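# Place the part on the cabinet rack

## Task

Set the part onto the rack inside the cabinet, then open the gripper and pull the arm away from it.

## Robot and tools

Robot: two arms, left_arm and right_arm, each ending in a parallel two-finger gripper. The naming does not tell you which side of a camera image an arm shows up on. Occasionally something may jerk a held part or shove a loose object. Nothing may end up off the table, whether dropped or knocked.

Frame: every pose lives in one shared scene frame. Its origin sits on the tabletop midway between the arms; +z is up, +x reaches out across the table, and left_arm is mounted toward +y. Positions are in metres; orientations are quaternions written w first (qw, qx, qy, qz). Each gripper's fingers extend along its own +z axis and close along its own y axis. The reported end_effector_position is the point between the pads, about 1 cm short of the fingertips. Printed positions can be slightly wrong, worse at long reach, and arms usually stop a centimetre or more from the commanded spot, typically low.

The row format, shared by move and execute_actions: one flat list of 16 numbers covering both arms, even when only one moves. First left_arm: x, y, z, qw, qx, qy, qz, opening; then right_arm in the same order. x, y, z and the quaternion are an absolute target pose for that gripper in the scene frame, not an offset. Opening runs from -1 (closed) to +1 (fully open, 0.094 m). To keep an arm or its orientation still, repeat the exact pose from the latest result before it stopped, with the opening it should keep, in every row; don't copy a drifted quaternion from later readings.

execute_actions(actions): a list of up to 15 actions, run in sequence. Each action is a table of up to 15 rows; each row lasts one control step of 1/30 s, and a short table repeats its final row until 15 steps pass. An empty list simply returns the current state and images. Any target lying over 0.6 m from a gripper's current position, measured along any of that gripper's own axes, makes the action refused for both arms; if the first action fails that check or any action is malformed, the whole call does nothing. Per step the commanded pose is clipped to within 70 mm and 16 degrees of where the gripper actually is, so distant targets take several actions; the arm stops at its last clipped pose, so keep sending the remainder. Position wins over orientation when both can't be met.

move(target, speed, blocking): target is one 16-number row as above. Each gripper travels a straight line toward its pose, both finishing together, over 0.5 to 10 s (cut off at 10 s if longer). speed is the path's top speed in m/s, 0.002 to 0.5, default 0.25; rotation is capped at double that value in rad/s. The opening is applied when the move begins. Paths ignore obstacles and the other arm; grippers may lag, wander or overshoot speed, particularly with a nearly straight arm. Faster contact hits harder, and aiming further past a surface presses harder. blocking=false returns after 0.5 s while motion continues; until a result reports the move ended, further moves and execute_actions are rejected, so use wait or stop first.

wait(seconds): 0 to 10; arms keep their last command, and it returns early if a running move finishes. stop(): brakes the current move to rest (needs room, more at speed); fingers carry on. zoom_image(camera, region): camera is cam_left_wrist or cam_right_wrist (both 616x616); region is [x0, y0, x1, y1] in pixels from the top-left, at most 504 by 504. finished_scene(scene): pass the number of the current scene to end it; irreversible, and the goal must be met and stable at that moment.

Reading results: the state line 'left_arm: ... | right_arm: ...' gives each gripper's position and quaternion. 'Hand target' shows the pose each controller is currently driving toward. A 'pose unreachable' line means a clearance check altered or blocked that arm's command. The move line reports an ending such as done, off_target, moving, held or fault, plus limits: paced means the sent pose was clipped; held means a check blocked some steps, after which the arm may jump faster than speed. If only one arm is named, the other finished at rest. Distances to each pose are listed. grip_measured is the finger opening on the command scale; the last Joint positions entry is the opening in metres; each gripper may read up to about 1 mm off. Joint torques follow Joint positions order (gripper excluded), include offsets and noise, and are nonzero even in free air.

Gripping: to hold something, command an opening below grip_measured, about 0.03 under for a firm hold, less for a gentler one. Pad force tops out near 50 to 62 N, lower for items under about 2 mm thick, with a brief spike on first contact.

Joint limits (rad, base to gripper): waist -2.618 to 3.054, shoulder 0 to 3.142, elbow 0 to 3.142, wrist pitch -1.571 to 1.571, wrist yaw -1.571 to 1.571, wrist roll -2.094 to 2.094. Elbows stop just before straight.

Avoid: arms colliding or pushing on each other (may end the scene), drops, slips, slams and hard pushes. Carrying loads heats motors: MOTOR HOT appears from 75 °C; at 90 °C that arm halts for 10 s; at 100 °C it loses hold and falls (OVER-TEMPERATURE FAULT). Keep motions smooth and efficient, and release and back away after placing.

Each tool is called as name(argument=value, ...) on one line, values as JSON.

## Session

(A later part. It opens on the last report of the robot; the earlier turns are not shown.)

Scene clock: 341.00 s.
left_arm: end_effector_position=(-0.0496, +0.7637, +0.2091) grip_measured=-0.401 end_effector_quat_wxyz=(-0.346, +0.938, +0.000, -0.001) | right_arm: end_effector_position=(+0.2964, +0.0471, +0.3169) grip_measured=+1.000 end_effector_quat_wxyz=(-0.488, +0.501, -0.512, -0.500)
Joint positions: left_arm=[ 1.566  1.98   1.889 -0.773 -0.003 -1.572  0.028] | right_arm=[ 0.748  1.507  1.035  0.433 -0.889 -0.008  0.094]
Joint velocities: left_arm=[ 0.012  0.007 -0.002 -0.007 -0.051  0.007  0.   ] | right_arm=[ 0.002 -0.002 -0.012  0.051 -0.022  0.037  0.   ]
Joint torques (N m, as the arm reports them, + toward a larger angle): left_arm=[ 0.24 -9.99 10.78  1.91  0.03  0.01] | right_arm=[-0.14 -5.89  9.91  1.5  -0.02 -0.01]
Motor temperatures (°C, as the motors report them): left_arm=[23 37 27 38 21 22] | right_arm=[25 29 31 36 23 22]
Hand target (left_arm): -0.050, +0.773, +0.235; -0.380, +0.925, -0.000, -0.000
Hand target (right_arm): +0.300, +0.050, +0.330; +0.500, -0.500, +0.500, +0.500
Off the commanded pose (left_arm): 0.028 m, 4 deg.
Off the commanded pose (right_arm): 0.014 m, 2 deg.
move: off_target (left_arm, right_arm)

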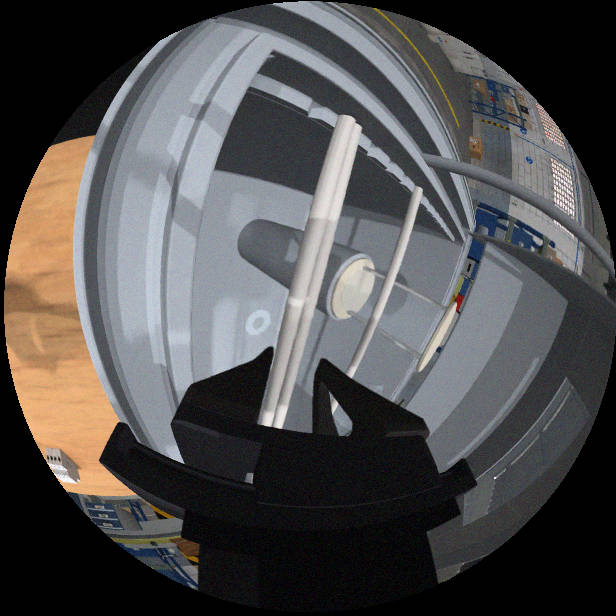

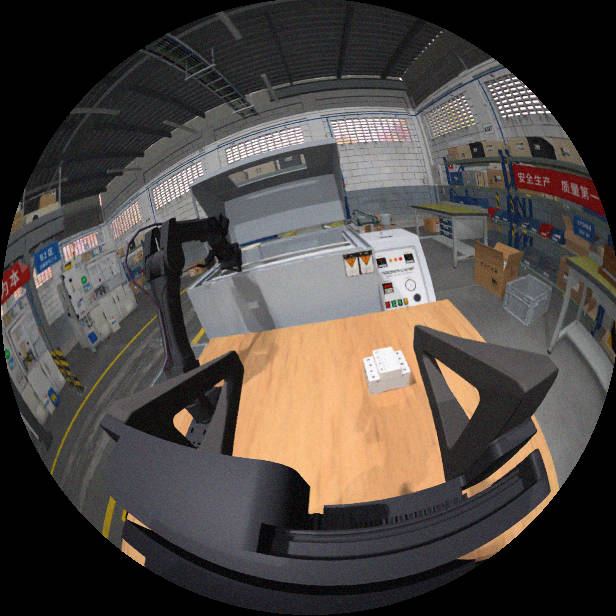

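move(target=[-0.05,0.772,0.222,0.38,-0.925,0,0,-0.4,0.3,0.05,0.33,0.5,-0.5,0.5,0.5,1], speed=0.015)

zoom_image(camera="cam_left_wrist", region=[150,200,450,440])

Scene clock: 355.17 s.
left_arm: end_effector_position=(-0.0494, +0.7719, +0.2115) grip_measured=-0.401 end_effector_quat_wxyz=(-0.365, +0.931, +0.000, -0.001) | right_arm: end_effector_position=(+0.2964, +0.0471, +0.3169) grip_measured=+1.000 end_effector_quat_wxyz=(-0.488, +0.501, -0.512, -0.500)
Joint positions: left_arm=[ 1.566  1.98   1.872 -0.715 -0.002 -1.572  0.028] | right_arm=[ 0.748  1.507  1.035  0.433 -0.889 -0.008  0.094]
Joint velocities: left_arm=[ 0.012  0.017  0.002 -0.007 -0.022 -0.037 -0.001] | right_arm=[-0.032 -0.007 -0.022 -0.066 -0.051  0.007  0.   ]
Joint torques (N m, as the arm reports them, + toward a larger angle): left_arm=[  0.24 -11.29   6.23   1.98   0.03   0.01] | right_arm=[-0.05 -5.9   9.83  1.51 -0.02  0.03]
Motor temperatures (°C, as the motors report them): left_arm=[23 38 27 38 21 22] | right_arm=[25 29 32 37 23 22]
Hand target (left_arm): -0.050, +0.772, +0.222; -0.380, +0.925, -0.000, +0.000
Hand target (right_arm): +0.300, +0.050, +0.330; +0.500, -0.500, +0.500, +0.500
Off the commanded pose (left_arm): 0.010 m, 2 deg.
Off the commanded pose (right_arm): 0.014 m, 2 deg.
move: off_target (right_arm)

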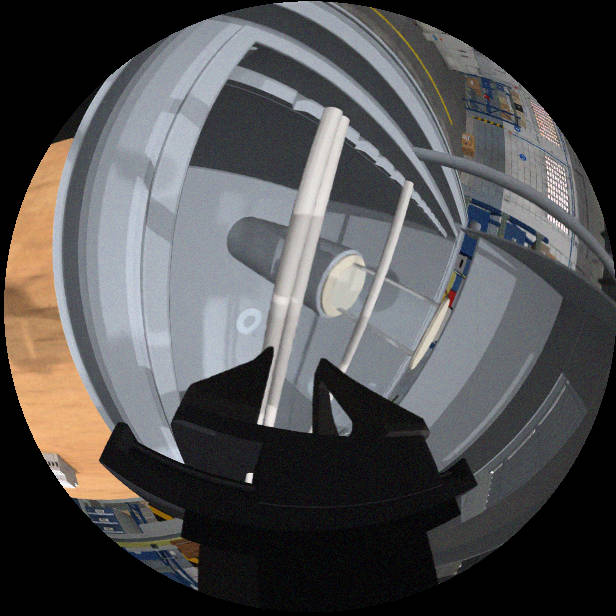

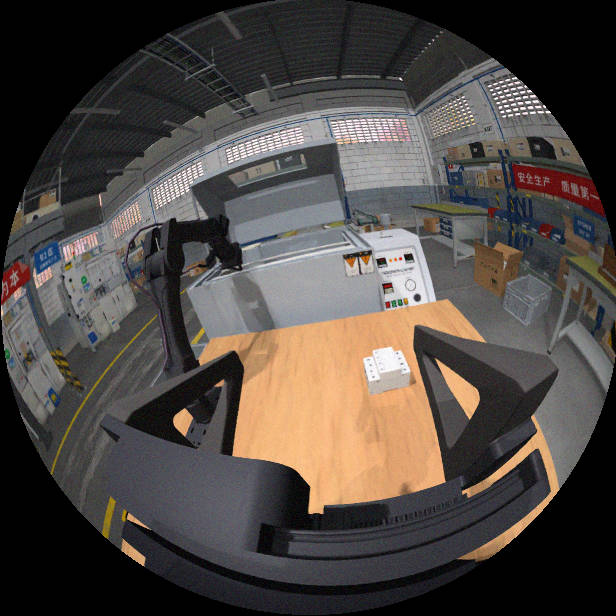

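Region (150, 200, 450, 440) of cam_left_wrist's 616x616 image, scaled by 1.680, with more detail than that image has; it fills the top 403 rows of this view, and the rest is white.

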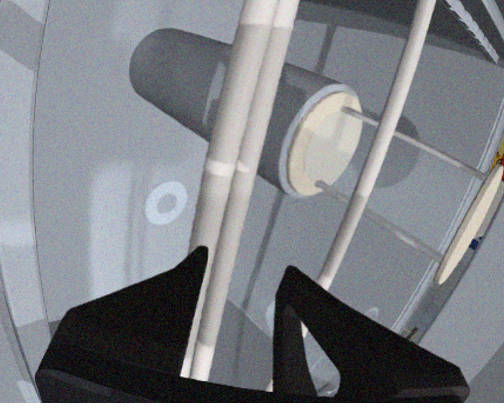

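move(target=[-0.05,0.760,0.215,0.38,-0.925,0,0,-0.4,0.3,0.05,0.33,0.5,-0.5,0.5,0.5,1], speed=0.015)

move(target=[-0.05,0.764,0.196,0.38,-0.925,0,0,-0.4,0.3,0.05,0.33,0.5,-0.5,0.5,0.5,1], speed=0.015)

zoom_image(camera="cam_left_wrist", region=[150,200,450,440])

Scene clock: 362.20 s.
left_arm: end_effector_position=(-0.0494, +0.7600, +0.1977) grip_measured=-0.401 end_effector_quat_wxyz=(-0.358, +0.934, +0.001, -0.001) | right_arm: end_effector_position=(+0.2964, +0.0471, +0.3169) grip_measured=+1.000 end_effector_quat_wxyz=(-0.488, +0.501, -0.512, -0.500)
Joint positions: left_arm=[ 1.566  1.937  1.767 -0.669 -0.002 -1.572  0.028] | right_arm=[ 0.748  1.507  1.035  0.433 -0.889 -0.008  0.094]
Joint velocities: left_arm=[ 0.007  0.007  0.012  0.095  0.007 -0.081 -0.001] | right_arm=[-0.002  0.002  0.002  0.051 -0.051  0.007  0.   ]
Joint torques (N m, as the arm reports them, + toward a larger angle): left_arm=[  0.23 -11.87   6.44   1.95   0.03   0.  ] | right_arm=[-0.05 -5.97  9.82  1.51 -0.01  0.02]
Motor temperatures (°C, as the motors report them): left_arm=[23 38 26 38 21 22] | right_arm=[25 29 32 37 23 22]
Hand target (left_arm): -0.050, +0.760, +0.215; -0.380, +0.925, -0.000, +0.000
Hand target (right_arm): +0.300, +0.050, +0.330; +0.500, -0.500, +0.500, +0.500
Off the commanded pose (left_arm): 0.017 m, 3 deg.
Off the commanded pose (right_arm): 0.014 m, 2 deg.
move: off_target (left_arm, right_arm)

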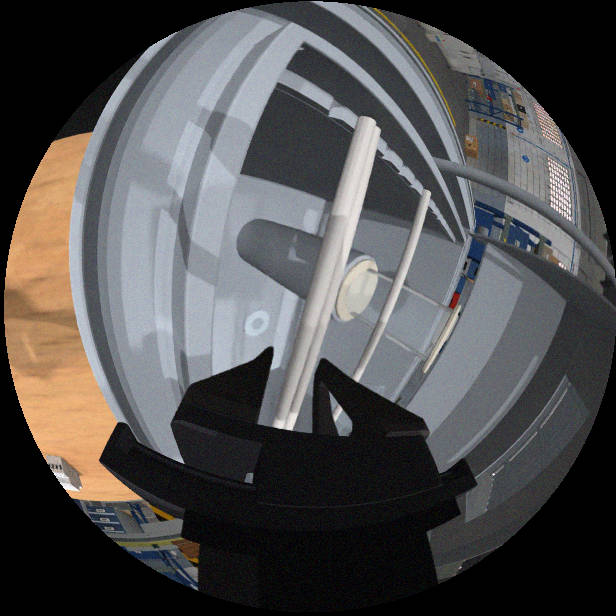

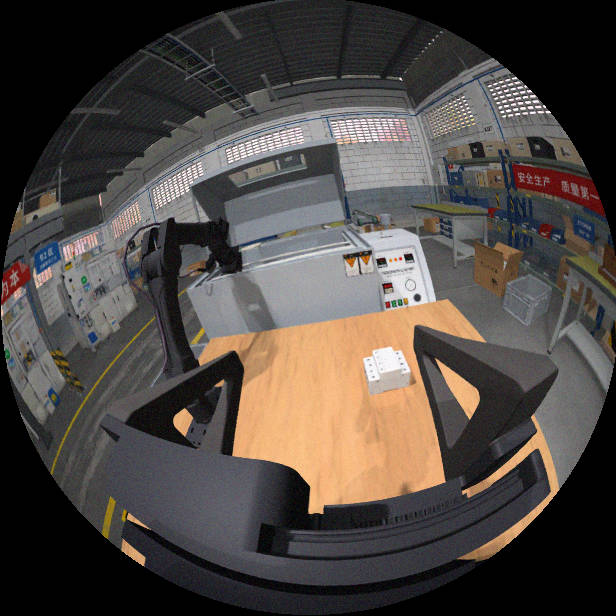

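Scene clock: 364.03 s.
left_arm: end_effector_position=(-0.0492, +0.7674, +0.1911) grip_measured=-0.401 end_effector_quat_wxyz=(-0.375, +0.927, +0.001, +0.000) | right_arm: end_effector_position=(+0.2964, +0.0471, +0.3169) grip_measured=+1.000 end_effector_quat_wxyz=(-0.488, +0.501, -0.512, -0.500)
Joint positions: left_arm=[ 1.566  1.937  1.715 -0.58  -0.001 -1.573  0.028] | right_arm=[ 0.748  1.507  1.035  0.433 -0.889 -0.008  0.094]
Joint velocities: left_arm=[-0.012 -0.012 -0.022  0.022 -0.022  0.037 -0.001] | right_arm=[-0.012  0.007 -0.007 -0.007 -0.066  0.11   0.   ]
Joint torques (N m, as the arm reports them, + toward a larger angle): left_arm=[  0.24 -10.98   5.87   1.85   0.01   0.03] | right_arm=[ 0.05 -5.68  9.8   1.52 -0.06  0.02]
Motor temperatures (°C, as the motors report them): left_arm=[23 38 26 38 21 22] | right_arm=[25 29 32 37 23 22]
Hand target (left_arm): -0.050, +0.764, +0.196; -0.380, +0.925, -0.000, +0.000
Hand target (right_arm): +0.300, +0.050, +0.330; +0.500, -0.500, +0.500, +0.500
Off the commanded pose (left_arm): 0.006 m, 1 deg.
Off the commanded pose (right_arm): 0.014 m, 2 deg.
move: off_target (right_arm)

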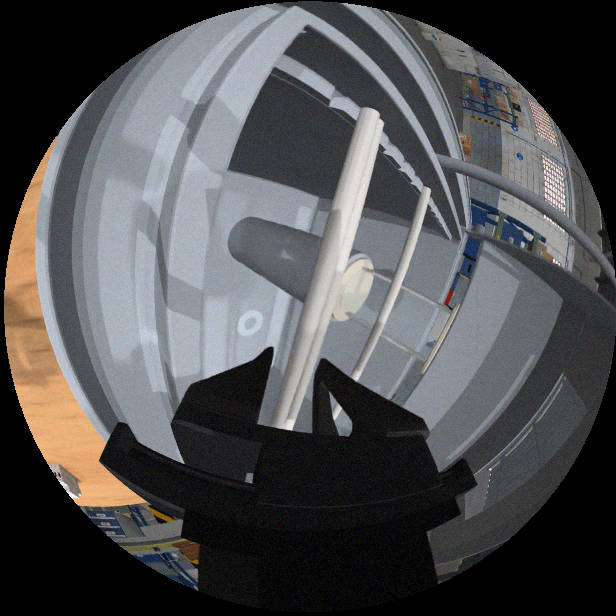

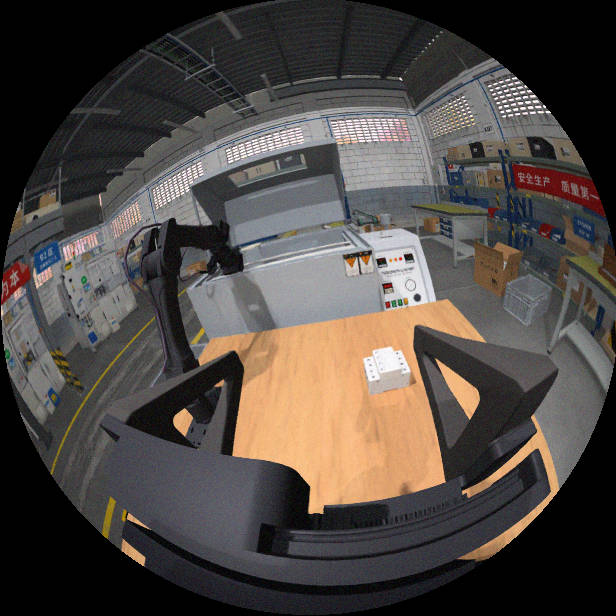

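Region (150, 200, 450, 440) of cam_left_wrist's 616x616 image, scaled by 1.680, with more detail than that image has; it fills the top 403 rows of this view, and the rest is white.

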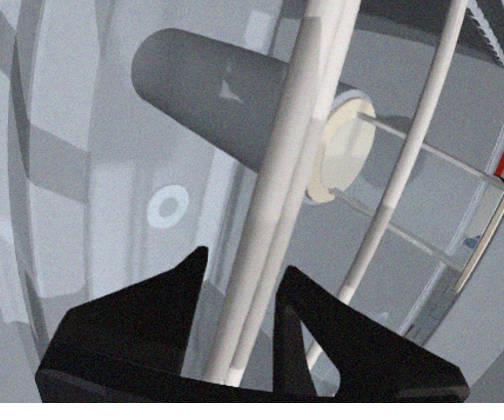

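move(target=[-0.05,0.80,0.192,0.38,-0.925,0,0,-0.4,0.3,0.05,0.33,0.5,-0.5,0.5,0.5,1], speed=0.012)

zoom_image(camera="cam_left_wrist", region=[150,80,500,440])

Scene clock: 371.53 s.
left_arm: end_effector_position=(-0.0491, +0.7868, +0.1773) grip_measured=-0.401 end_effector_quat_wxyz=(-0.355, +0.935, +0.004, +0.002) | right_arm: end_effector_position=(+0.2964, +0.0471, +0.3169) grip_measured=+1.000 end_effector_quat_wxyz=(-0.488, +0.501, -0.512, -0.500)
Joint positions: left_arm=[ 1.566  2.052  1.854 -0.648 -0.    -1.58   0.028] | right_arm=[ 0.748  1.507  1.035  0.433 -0.889 -0.008  0.094]
Joint velocities: left_arm=[ 0.007  0.002 -0.012 -0.022  0.037  0.037 -0.001] | right_arm=[0.007 0.007 0.002 0.007 0.007 0.007 0.   ]
Joint torques (N m, as the arm reports them, + toward a larger angle): left_arm=[ 0.23 -9.33 10.15  2.05  0.    0.09] | right_arm=[-0.22 -5.85  9.87  1.51 -0.04  0.02]
Motor temperatures (°C, as the motors report them): left_arm=[23 39 26 38 21 22] | right_arm=[25 29 32 37 23 22]
Hand target (left_arm): -0.050, +0.799, +0.192; -0.380, +0.925, +0.000, -0.000
Hand target (right_arm): +0.300, +0.050, +0.330; +0.500, -0.500, +0.500, +0.500
Off the commanded pose (left_arm): 0.020 m, 3 deg.
Off the commanded pose (right_arm): 0.014 m, 2 deg.
move: off_target (left_arm, right_arm)

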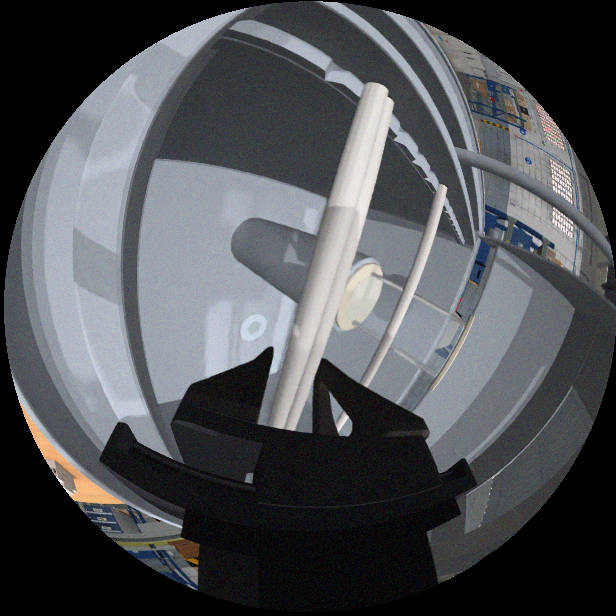

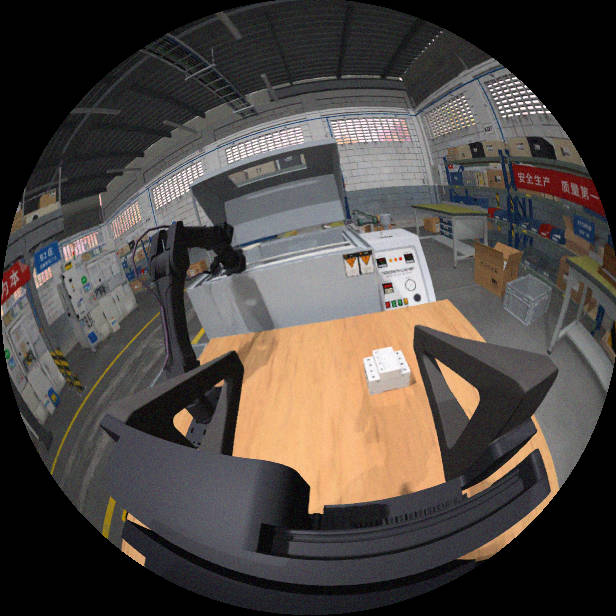

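Region (150, 80, 500, 440) of cam_left_wrist's 616x616 image, scaled by 1.400, with more detail than that image has; it fills the left 490 columns of this view, and the rest is white.

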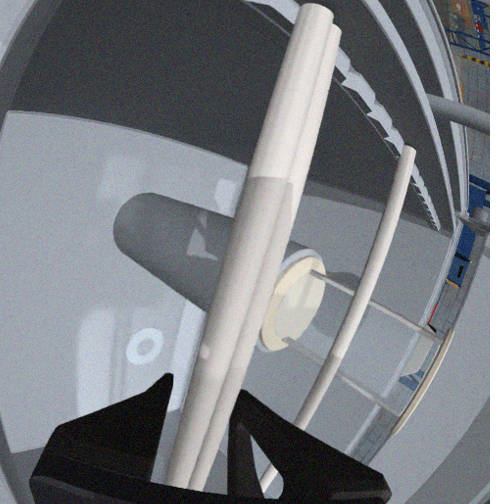

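move(target=[-0.05,0.82,0.215,0.38,-0.925,0,0,-0.4,0.3,0.05,0.33,0.5,-0.5,0.5,0.5,1], speed=0.012)

zoom_image(camera="cam_left_wrist", region=[150,80,500,440])

Scene clock: 380.30 s.
left_arm: end_effector_position=(-0.0489, +0.8135, +0.1920) grip_measured=-0.401 end_effector_quat_wxyz=(-0.355, +0.935, +0.004, +0.002) | right_arm: end_effector_position=(+0.2964, +0.0471, +0.3169) grip_measured=+1.000 end_effector_quat_wxyz=(-0.488, +0.501, -0.512, -0.500)
Joint positions: left_arm=[ 1.566  2.185  2.119 -0.779  0.    -1.58   0.028] | right_arm=[ 0.748  1.507  1.035  0.433 -0.889 -0.008  0.094]
Joint velocities: left_arm=[ 0.007  0.022 -0.002 -0.051 -0.022  0.007 -0.001] | right_arm=[-0.017 -0.002  0.002 -0.037  0.051 -0.007  0.   ]
Joint torques (N m, as the arm reports them, + toward a larger angle): left_arm=[  0.23 -11.54  10.48   1.76   0.     0.1 ] | right_arm=[ 0.01 -6.03  9.94  1.47 -0.02  0.03]
Motor temperatures (°C, as the motors report them): left_arm=[23 38 27 38 21 22] | right_arm=[25 29 32 37 23 22]
Hand target (left_arm): -0.050, +0.819, +0.215; -0.380, +0.925, -0.000, +0.000
Hand target (right_arm): +0.300, +0.050, +0.330; +0.500, -0.500, +0.500, +0.500
Off the commanded pose (left_arm): 0.024 m, 3 deg.
Off the commanded pose (right_arm): 0.014 m, 2 deg.
move: off_target (left_arm, right_arm)

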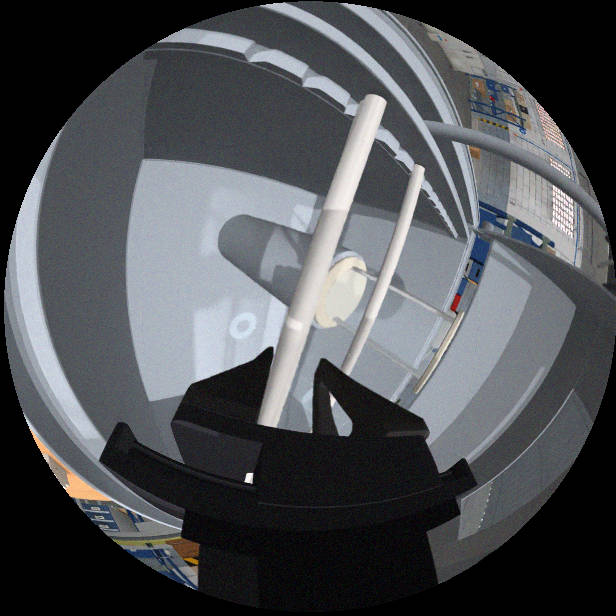

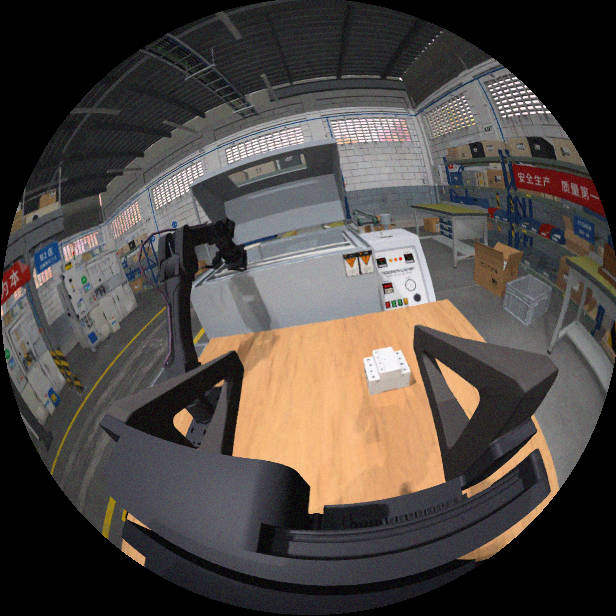

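Region (150, 80, 500, 440) of cam_left_wrist's 616x616 image, scaled by 1.400, with more detail than that image has; it fills the left 490 columns of this view, and the rest is white.

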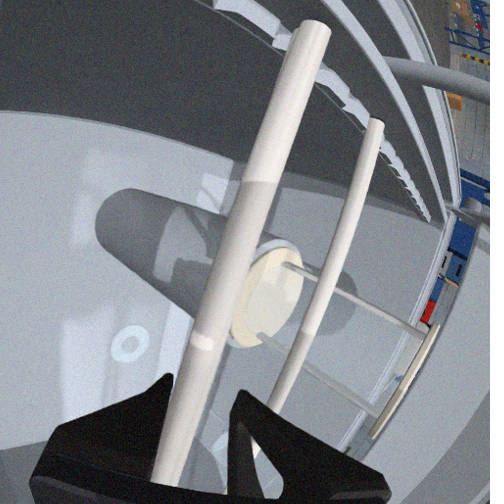

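move(target=[-0.05,0.795,0.27,0.38,-0.925,0,0,-0.4,0.3,0.05,0.33,0.5,-0.5,0.5,0.5,1], speed=0.03)

move(target=[-0.03,0.76,0.32,0.32,-0.63,0.63,0.32,1,0.3,0.05,0.33,0.5,-0.5,0.5,0.5,1], speed=0.15)

Scene clock: 387.70 s.
left_arm: end_effector_position=(-0.0489, +0.7976, +0.2401) grip_measured=-0.401 end_effector_quat_wxyz=(-0.354, +0.935, +0.004, +0.002) | right_arm: end_effector_position=(+0.2964, +0.0471, +0.3169) grip_measured=+1.000 end_effector_quat_wxyz=(-0.488, +0.501, -0.512, -0.500)
Joint positions: left_arm=[ 1.566  2.173  2.298 -0.972  0.    -1.58   0.028] | right_arm=[ 0.748  1.507  1.035  0.433 -0.889 -0.008  0.094]
Joint velocities: left_arm=[-0.017  0.017  0.007  0.037 -0.022 -0.037  0.   ] | right_arm=[ 0.012  0.007  0.012  0.022 -0.022  0.051  0.   ]
Joint torques (N m, as the arm reports them, + toward a larger angle): left_arm=[  0.21 -12.83   9.89   1.61   0.     0.09] | right_arm=[-0.04 -5.83  9.88  1.53 -0.01  0.05]
Motor temperatures (°C, as the motors report them): left_arm=[23 39 27 38 21 22] | right_arm=[25 29 32 37 23 22]
Hand target (left_arm): -0.050, +0.795, +0.270; -0.381, +0.925, -0.000, +0.000
Hand target (right_arm): +0.300, +0.050, +0.330; +0.500, -0.500, +0.500, +0.500
Off the commanded pose (left_arm): 0.030 m, 3 deg.
Off the commanded pose (right_arm): 0.014 m, 2 deg.
move: off_target (left_arm, right_arm)

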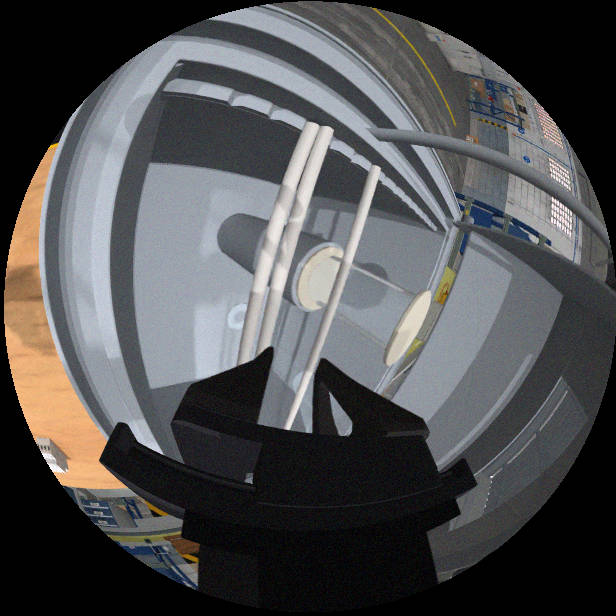

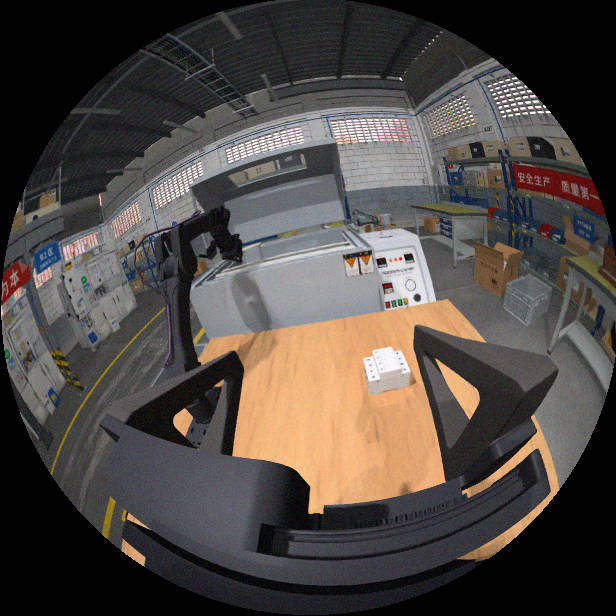

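Scene clock: 393.47 s.
left_arm: end_effector_position=(-0.0353, +0.7625, +0.3011) grip_measured=+1.000 end_effector_quat_wxyz=(-0.300, +0.644, -0.634, -0.306) | right_arm: end_effector_position=(+0.2964, +0.0471, +0.3169) grip_measured=+1.000 end_effector_quat_wxyz=(-0.488, +0.501, -0.512, -0.500)
Joint positions: left_arm=[ 1.525  1.907  2.035 -0.814 -0.048 -0.037  0.094] | right_arm=[ 0.748  1.507  1.035  0.433 -0.889 -0.008  0.094]
Joint velocities: left_arm=[-0.002 -0.002 -0.007 -0.007 -0.037  0.007  0.   ] | right_arm=[-0.017  0.002 -0.007  0.066  0.037 -0.007  0.   ]
Joint torques (N m, as the arm reports them, + toward a larger angle): left_arm=[ -0.39 -11.38   6.22   2.27   0.06   0.05] | right_arm=[-0.05 -5.71  9.94  1.51 -0.01  0.  ]
Motor temperatures (°C, as the motors report them): left_arm=[23 40 26 38 21 22] | right_arm=[25 29 32 37 23 22]
Hand target (left_arm): -0.030, +0.760, +0.320; -0.320, +0.630, -0.631, -0.320
Hand target (right_arm): +0.300, +0.050, +0.330; +0.500, -0.500, +0.500, +0.500
Off the commanded pose (left_arm): 0.020 m, 3 deg.
Off the commanded pose (right_arm): 0.014 m, 2 deg.
move: off_target (left_arm, right_arm)

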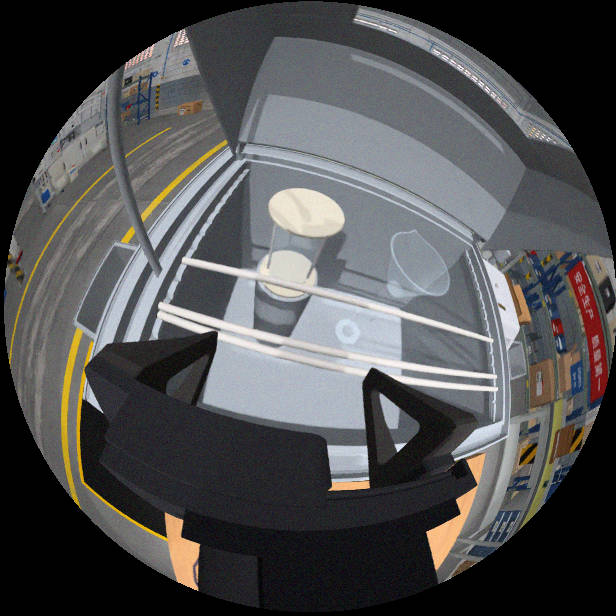

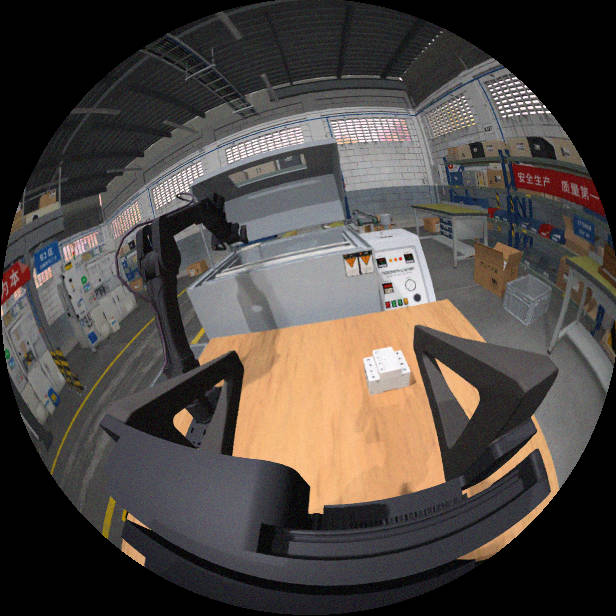

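move(target=[0.15,0.50,0.36,0.36,-0.35,0.8,0.15,1,0.3,-0.2,0.3,0.5,-0.5,0.5,0.5,1], speed=0.3)

move(target=[0.34,0.30,0.12,0.37,0,0.93,0,1,0.3,-0.2,0.3,0.5,-0.5,0.5,0.5,1], speed=0.3)

Scene clock: 404.83 s.
left_arm: end_effector_position=(+0.1518, +0.5050, +0.3455) grip_measured=+1.000 end_effector_quat_wxyz=(+0.356, -0.373, +0.844, +0.145) | right_arm: end_effector_position=(+0.3078, -0.1980, +0.3018) grip_measured=+1.000 end_effector_quat_wxyz=(+0.542, -0.449, +0.547, +0.455)
Joint positions: left_arm=[ 1.018  1.348  1.72  -1.165  0.155  0.127  0.094] | right_arm=[-0.115  1.151  0.685  0.447 -1.565 -0.008  0.094]
Joint velocities: left_arm=[-0.007  0.002  0.027 -0.007  0.037 -0.022  0.   ] | right_arm=[ 0.002 -0.002 -0.007 -0.037 -0.037  0.007  0.   ]
Joint torques (N m, as the arm reports them, + toward a larger angle): left_arm=[-0.38 -5.22  7.92  1.81  0.05 -0.06] | right_arm=[-0.62 -4.89  5.9   0.94 -0.16  0.02]
Motor temperatures (°C, as the motors report them): left_arm=[23 40 26 38 21 22] | right_arm=[25 29 32 37 23 22]
Hand target (left_arm): +0.151, +0.500, +0.361; +0.373, -0.367, +0.838, +0.155
Hand target (right_arm): +0.303, -0.199, +0.303; +0.544, -0.449, +0.546, +0.452
Off the commanded pose (left_arm): 0.015 m, 3 deg.
Off the commanded pose (right_arm): 0.008 m, 11 deg.
joint sent to its limit (right arm) — the command would take joint 5 (wrist yaw) past its lower limit, so that joint was sent only as far as its limit.
move: off_target (left_arm, right_arm)

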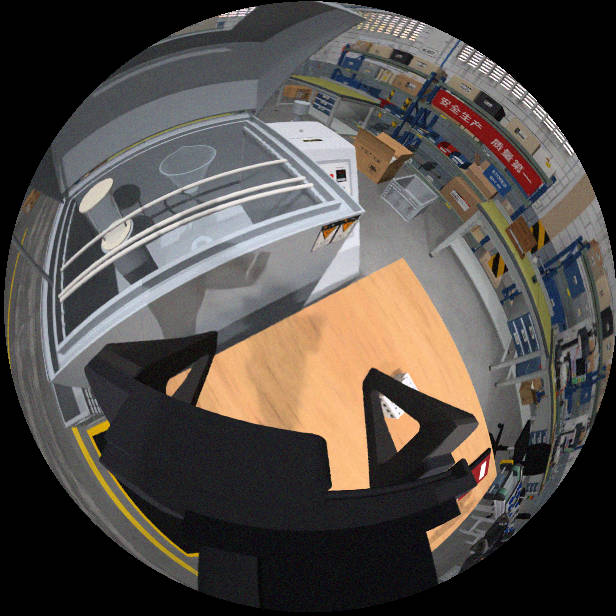

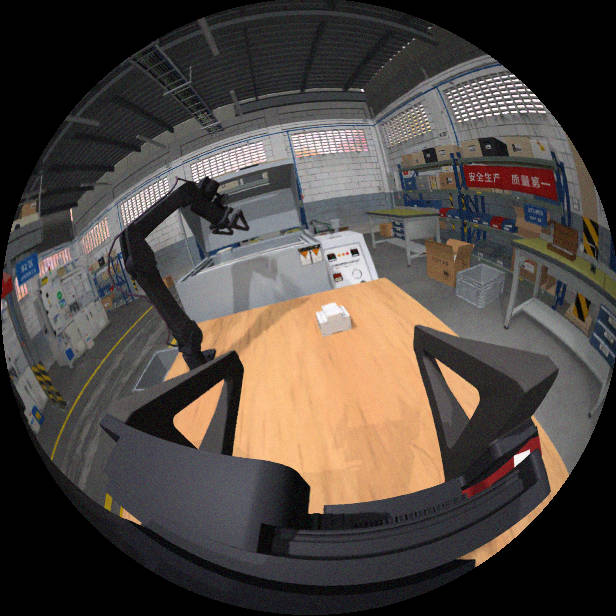

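Scene clock: 406.97 s.
left_arm: end_effector_position=(+0.3334, +0.3016, +0.1150) grip_measured=+1.000 end_effector_quat_wxyz=(+0.351, -0.009, +0.936, +0.001) | right_arm: end_effector_position=(+0.3066, -0.1978, +0.2966) grip_measured=+1.000 end_effector_quat_wxyz=(+0.538, -0.444, +0.550, +0.459)
Joint positions: left_arm=[ 0.259  1.454  0.9   -0.315  0.162  0.183  0.094] | right_arm=[-0.115  1.151  0.669  0.447 -1.566 -0.008  0.094]
Joint velocities: left_arm=[ 0.007 -0.007 -0.002  0.051  0.037 -0.095  0.   ] | right_arm=[ 0.002  0.002 -0.002  0.081  0.081  0.037  0.   ]
Joint torques (N m, as the arm reports them, + toward a larger angle): left_arm=[-0.21 -5.35  6.77  2.    0.19  0.05] | right_arm=[-0.84 -5.33  6.    1.02 -0.1  -0.12]
Motor temperatures (°C, as the motors report them): left_arm=[23 39 26 38 21 22] | right_arm=[25 29 32 37 23 22]
Hand target (left_arm): +0.339, +0.299, +0.120; +0.365, -0.001, +0.931, -0.001
Hand target (right_arm): +0.301, -0.199, +0.300; +0.545, -0.451, +0.545, +0.451
Off the commanded pose (left_arm): 0.008 m, 3 deg.
Off the commanded pose (right_arm): 0.008 m, 11 deg.
joint sent to its limit (right arm) — the command would take joint 5 (wrist yaw) past its lower limit, so that joint was sent only as far as its limit.
move: off_target (left_arm, right_arm)

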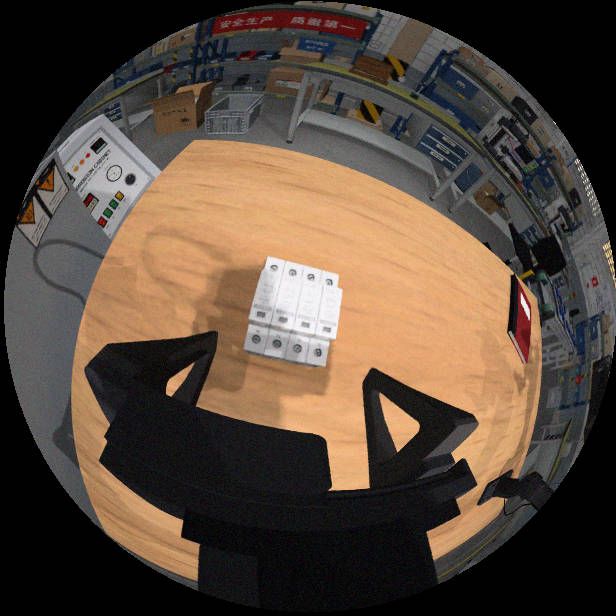

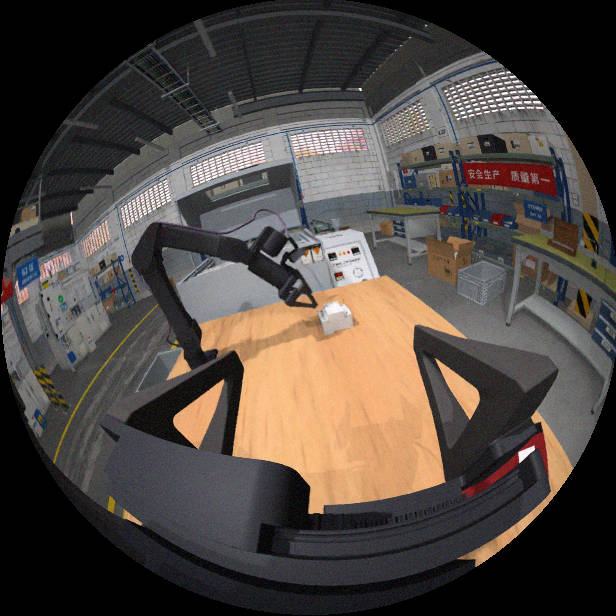

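move(target=[0.395,0.298,0.06,0.45,0,0.89,0,1,0.3,-0.2,0.3,0.5,-0.5,0.5,0.5,1], speed=0.08)

Scene clock: 415.60 s.
left_arm: end_effector_position=(+0.3916, +0.3041, +0.0570) grip_measured=+1.000 end_effector_quat_wxyz=(+0.440, -0.005, +0.898, +0.006) | right_arm: end_effector_position=(+0.3066, -0.1978, +0.2966) grip_measured=+1.000 end_effector_quat_wxyz=(+0.538, -0.444, +0.550, +0.459)
Joint positions: left_arm=[0.234 1.745 0.771 0.303 0.173 0.143 0.094] | right_arm=[-0.115  1.151  0.669  0.447 -1.566 -0.008  0.094]
Joint velocities: left_arm=[ 0.002  0.007  0.002  0.007 -0.051  0.066  0.   ] | right_arm=[-0.002  0.007 -0.017  0.022 -0.037 -0.037  0.   ]
Joint torques (N m, as the arm reports them, + toward a larger angle): left_arm=[-0.54 -6.82  5.32  2.27  0.18 -0.06] | right_arm=[-0.54 -5.51  6.06  1.03 -0.06 -0.09]
Motor temperatures (°C, as the motors report them): left_arm=[23 37 26 38 21 22] | right_arm=[25 29 31 36 23 22]
Hand target (left_arm): +0.394, +0.298, +0.060; +0.451, +0.001, +0.893, -0.001
Hand target (right_arm): +0.301, -0.199, +0.300; +0.545, -0.451, +0.545, +0.451
Off the commanded pose (left_arm): 0.008 m, 2 deg.
Off the commanded pose (right_arm): 0.008 m, 11 deg.
joint sent to its limit (right arm) — the command would take joint 5 (wrist yaw) past its lower limit, so that joint was sent only as far as its limit.
move: off_target (right_arm)

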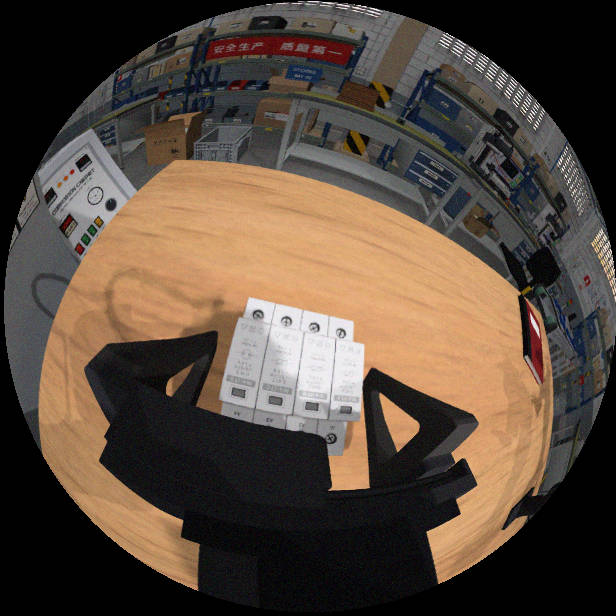

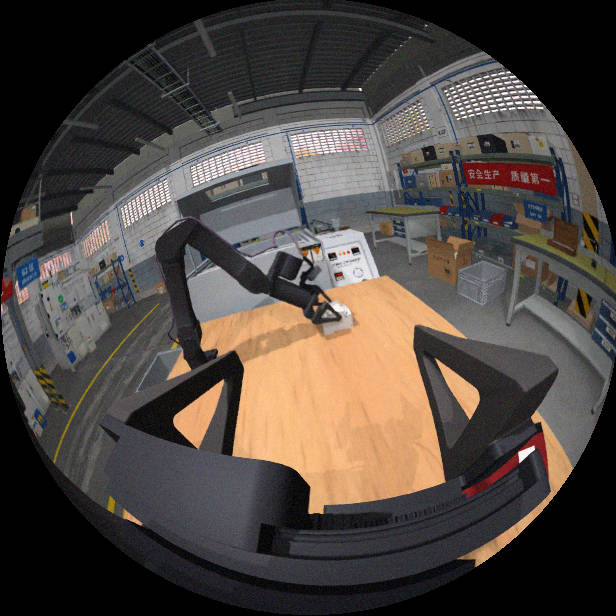

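move(target=[0.397,0.298,0.04,0.45,0,0.89,0,1,0.3,-0.2,0.3,0.5,-0.5,0.5,0.5,1], speed=0.04)

execute_actions(actions=[[[0.397,0.298,0.04,0.45,0,0.89,0,0.35,0.3,-0.2,0.3,0.5,-0.5,0.5,0.5,1]],[[0.397,0.298,0.04,0.45,0,0.89,0,0.35,0.3,-0.2,0.3,0.5,-0.5,0.5,0.5,1]]])

Scene clock: 428.37 s.
left_arm: end_effector_position=(+0.3949, +0.3049, +0.0381) grip_measured=+1.000 end_effector_quat_wxyz=(+0.442, -0.006, +0.897, +0.005) | right_arm: end_effector_position=(+0.3066, -0.1978, +0.2966) grip_measured=+1.000 end_effector_quat_wxyz=(+0.538, -0.444, +0.550, +0.459)
Joint positions: left_arm=[0.234 1.815 0.755 0.392 0.173 0.14  0.094] | right_arm=[-0.115  1.151  0.669  0.447 -1.566 -0.008  0.094]
Joint velocities: left_arm=[-0.007  0.002  0.002 -0.051 -0.007 -0.037  0.   ] | right_arm=[ 0.012 -0.002 -0.002 -0.037 -0.022  0.095  0.   ]
Joint torques (N m, as the arm reports them, + toward a larger angle): left_arm=[-0.73 -7.02  4.76  2.29  0.14 -0.06] | right_arm=[-0.76 -5.41  5.97  1.01 -0.04 -0.13]
Motor temperatures (°C, as the motors report them): left_arm=[23 37 25 38 21 22] | right_arm=[25 29 30 35 23 22]
Hand target (left_arm): +0.397, +0.298, +0.040; +0.451, +0.000, +0.893, -0.000
Hand target (right_arm): +0.301, -0.199, +0.300; +0.545, -0.451, +0.545, +0.451
Off the commanded pose (left_arm): 0.007 m, 2 deg.
Off the commanded pose (right_arm): 0.008 m, 11 deg.
joint sent to its limit (right arm) — the command would take joint 5 (wrist yaw) past its lower limit, so that joint was sent only as far as its limit.
move: off_target (right_arm)

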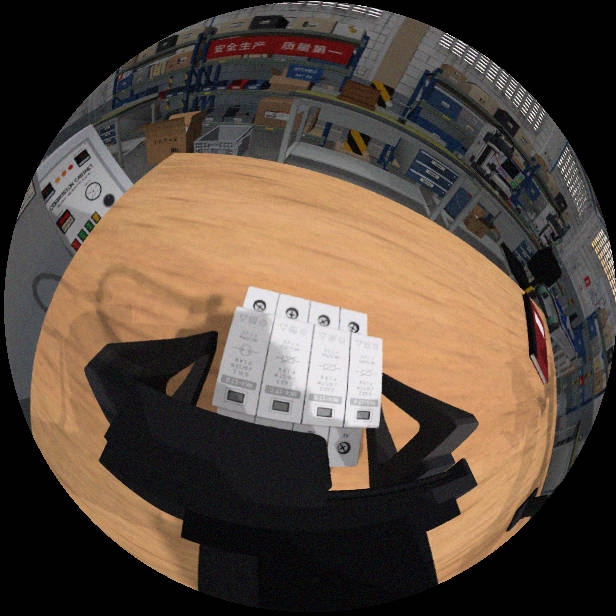

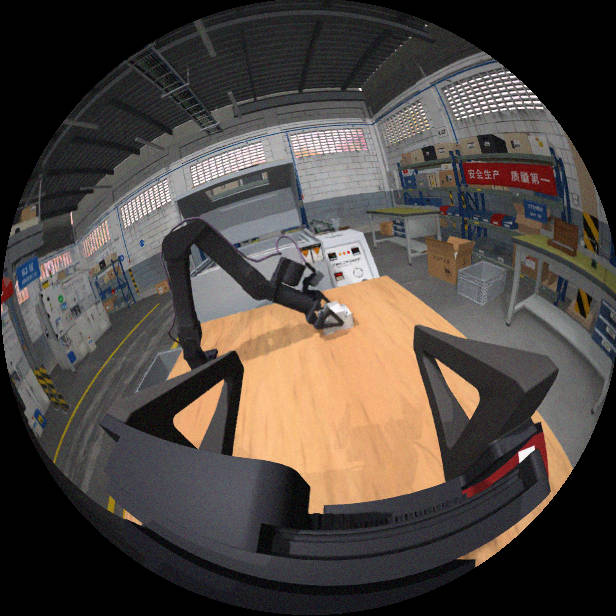

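Scene clock: 429.37 s.
left_arm: end_effector_position=(+0.3952, +0.3043, +0.0384) grip_measured=+0.521 end_effector_quat_wxyz=(+0.442, -0.007, +0.897, +0.004) | right_arm: end_effector_position=(+0.3066, -0.1978, +0.2966) grip_measured=+1.000 end_effector_quat_wxyz=(+0.538, -0.444, +0.550, +0.459)
Joint positions: left_arm=[0.233 1.815 0.755 0.394 0.174 0.137 0.071] | right_arm=[-0.115  1.151  0.669  0.447 -1.566 -0.008  0.094]
Joint velocities: left_arm=[ 0.002 -0.022 -0.022  0.037 -0.037 -0.081  0.001] | right_arm=[ 0.007  0.017 -0.012 -0.081  0.051 -0.066  0.   ]
Joint torques (N m, as the arm reports them, + toward a larger angle): left_arm=[-0.7  -7.01  4.78  2.3   0.12 -0.04] | right_arm=[-0.67 -5.38  5.84  1.   -0.08 -0.11]
Motor temperatures (°C, as the motors report them): left_arm=[23 37 25 38 21 22] | right_arm=[25 29 30 35 23 22]
Hand target (left_arm): +0.397, +0.298, +0.040; +0.451, +0.000, +0.893, -0.000
Hand target (right_arm): +0.301, -0.199, +0.300; +0.545, -0.451, +0.545, +0.451
Off the commanded pose (left_arm): 0.007 m, 1 deg.
Off the commanded pose (right_arm): 0.008 m, 11 deg.
joint sent to its limit (right arm) — the command would take joint 5 (wrist yaw) past its lower limit, so that joint was sent only as far as its limit.

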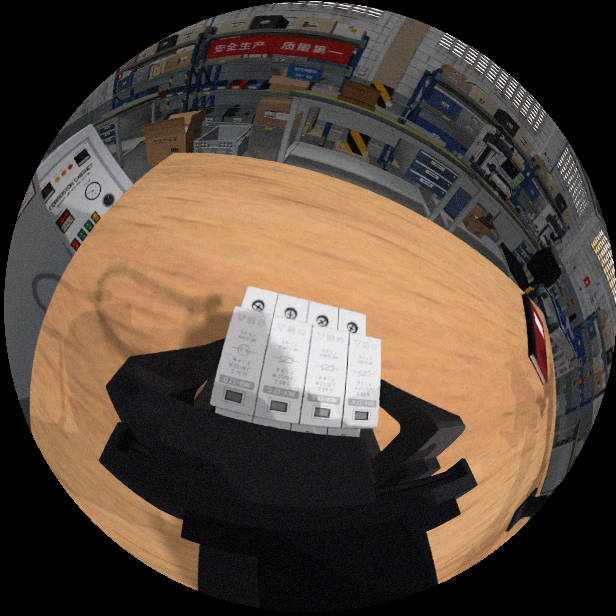

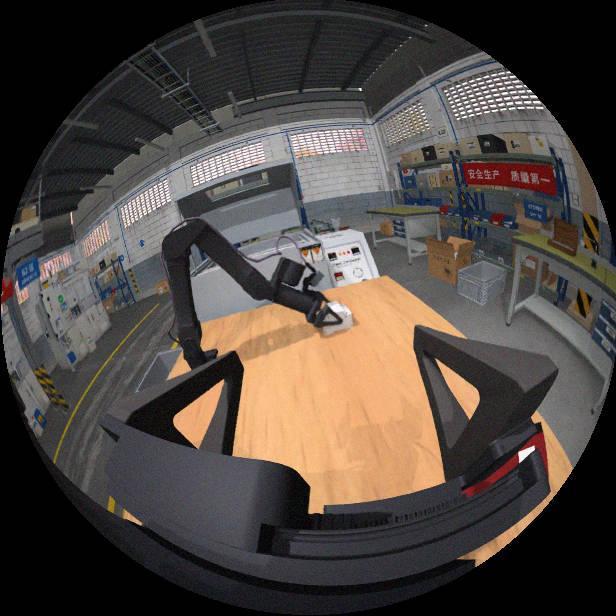

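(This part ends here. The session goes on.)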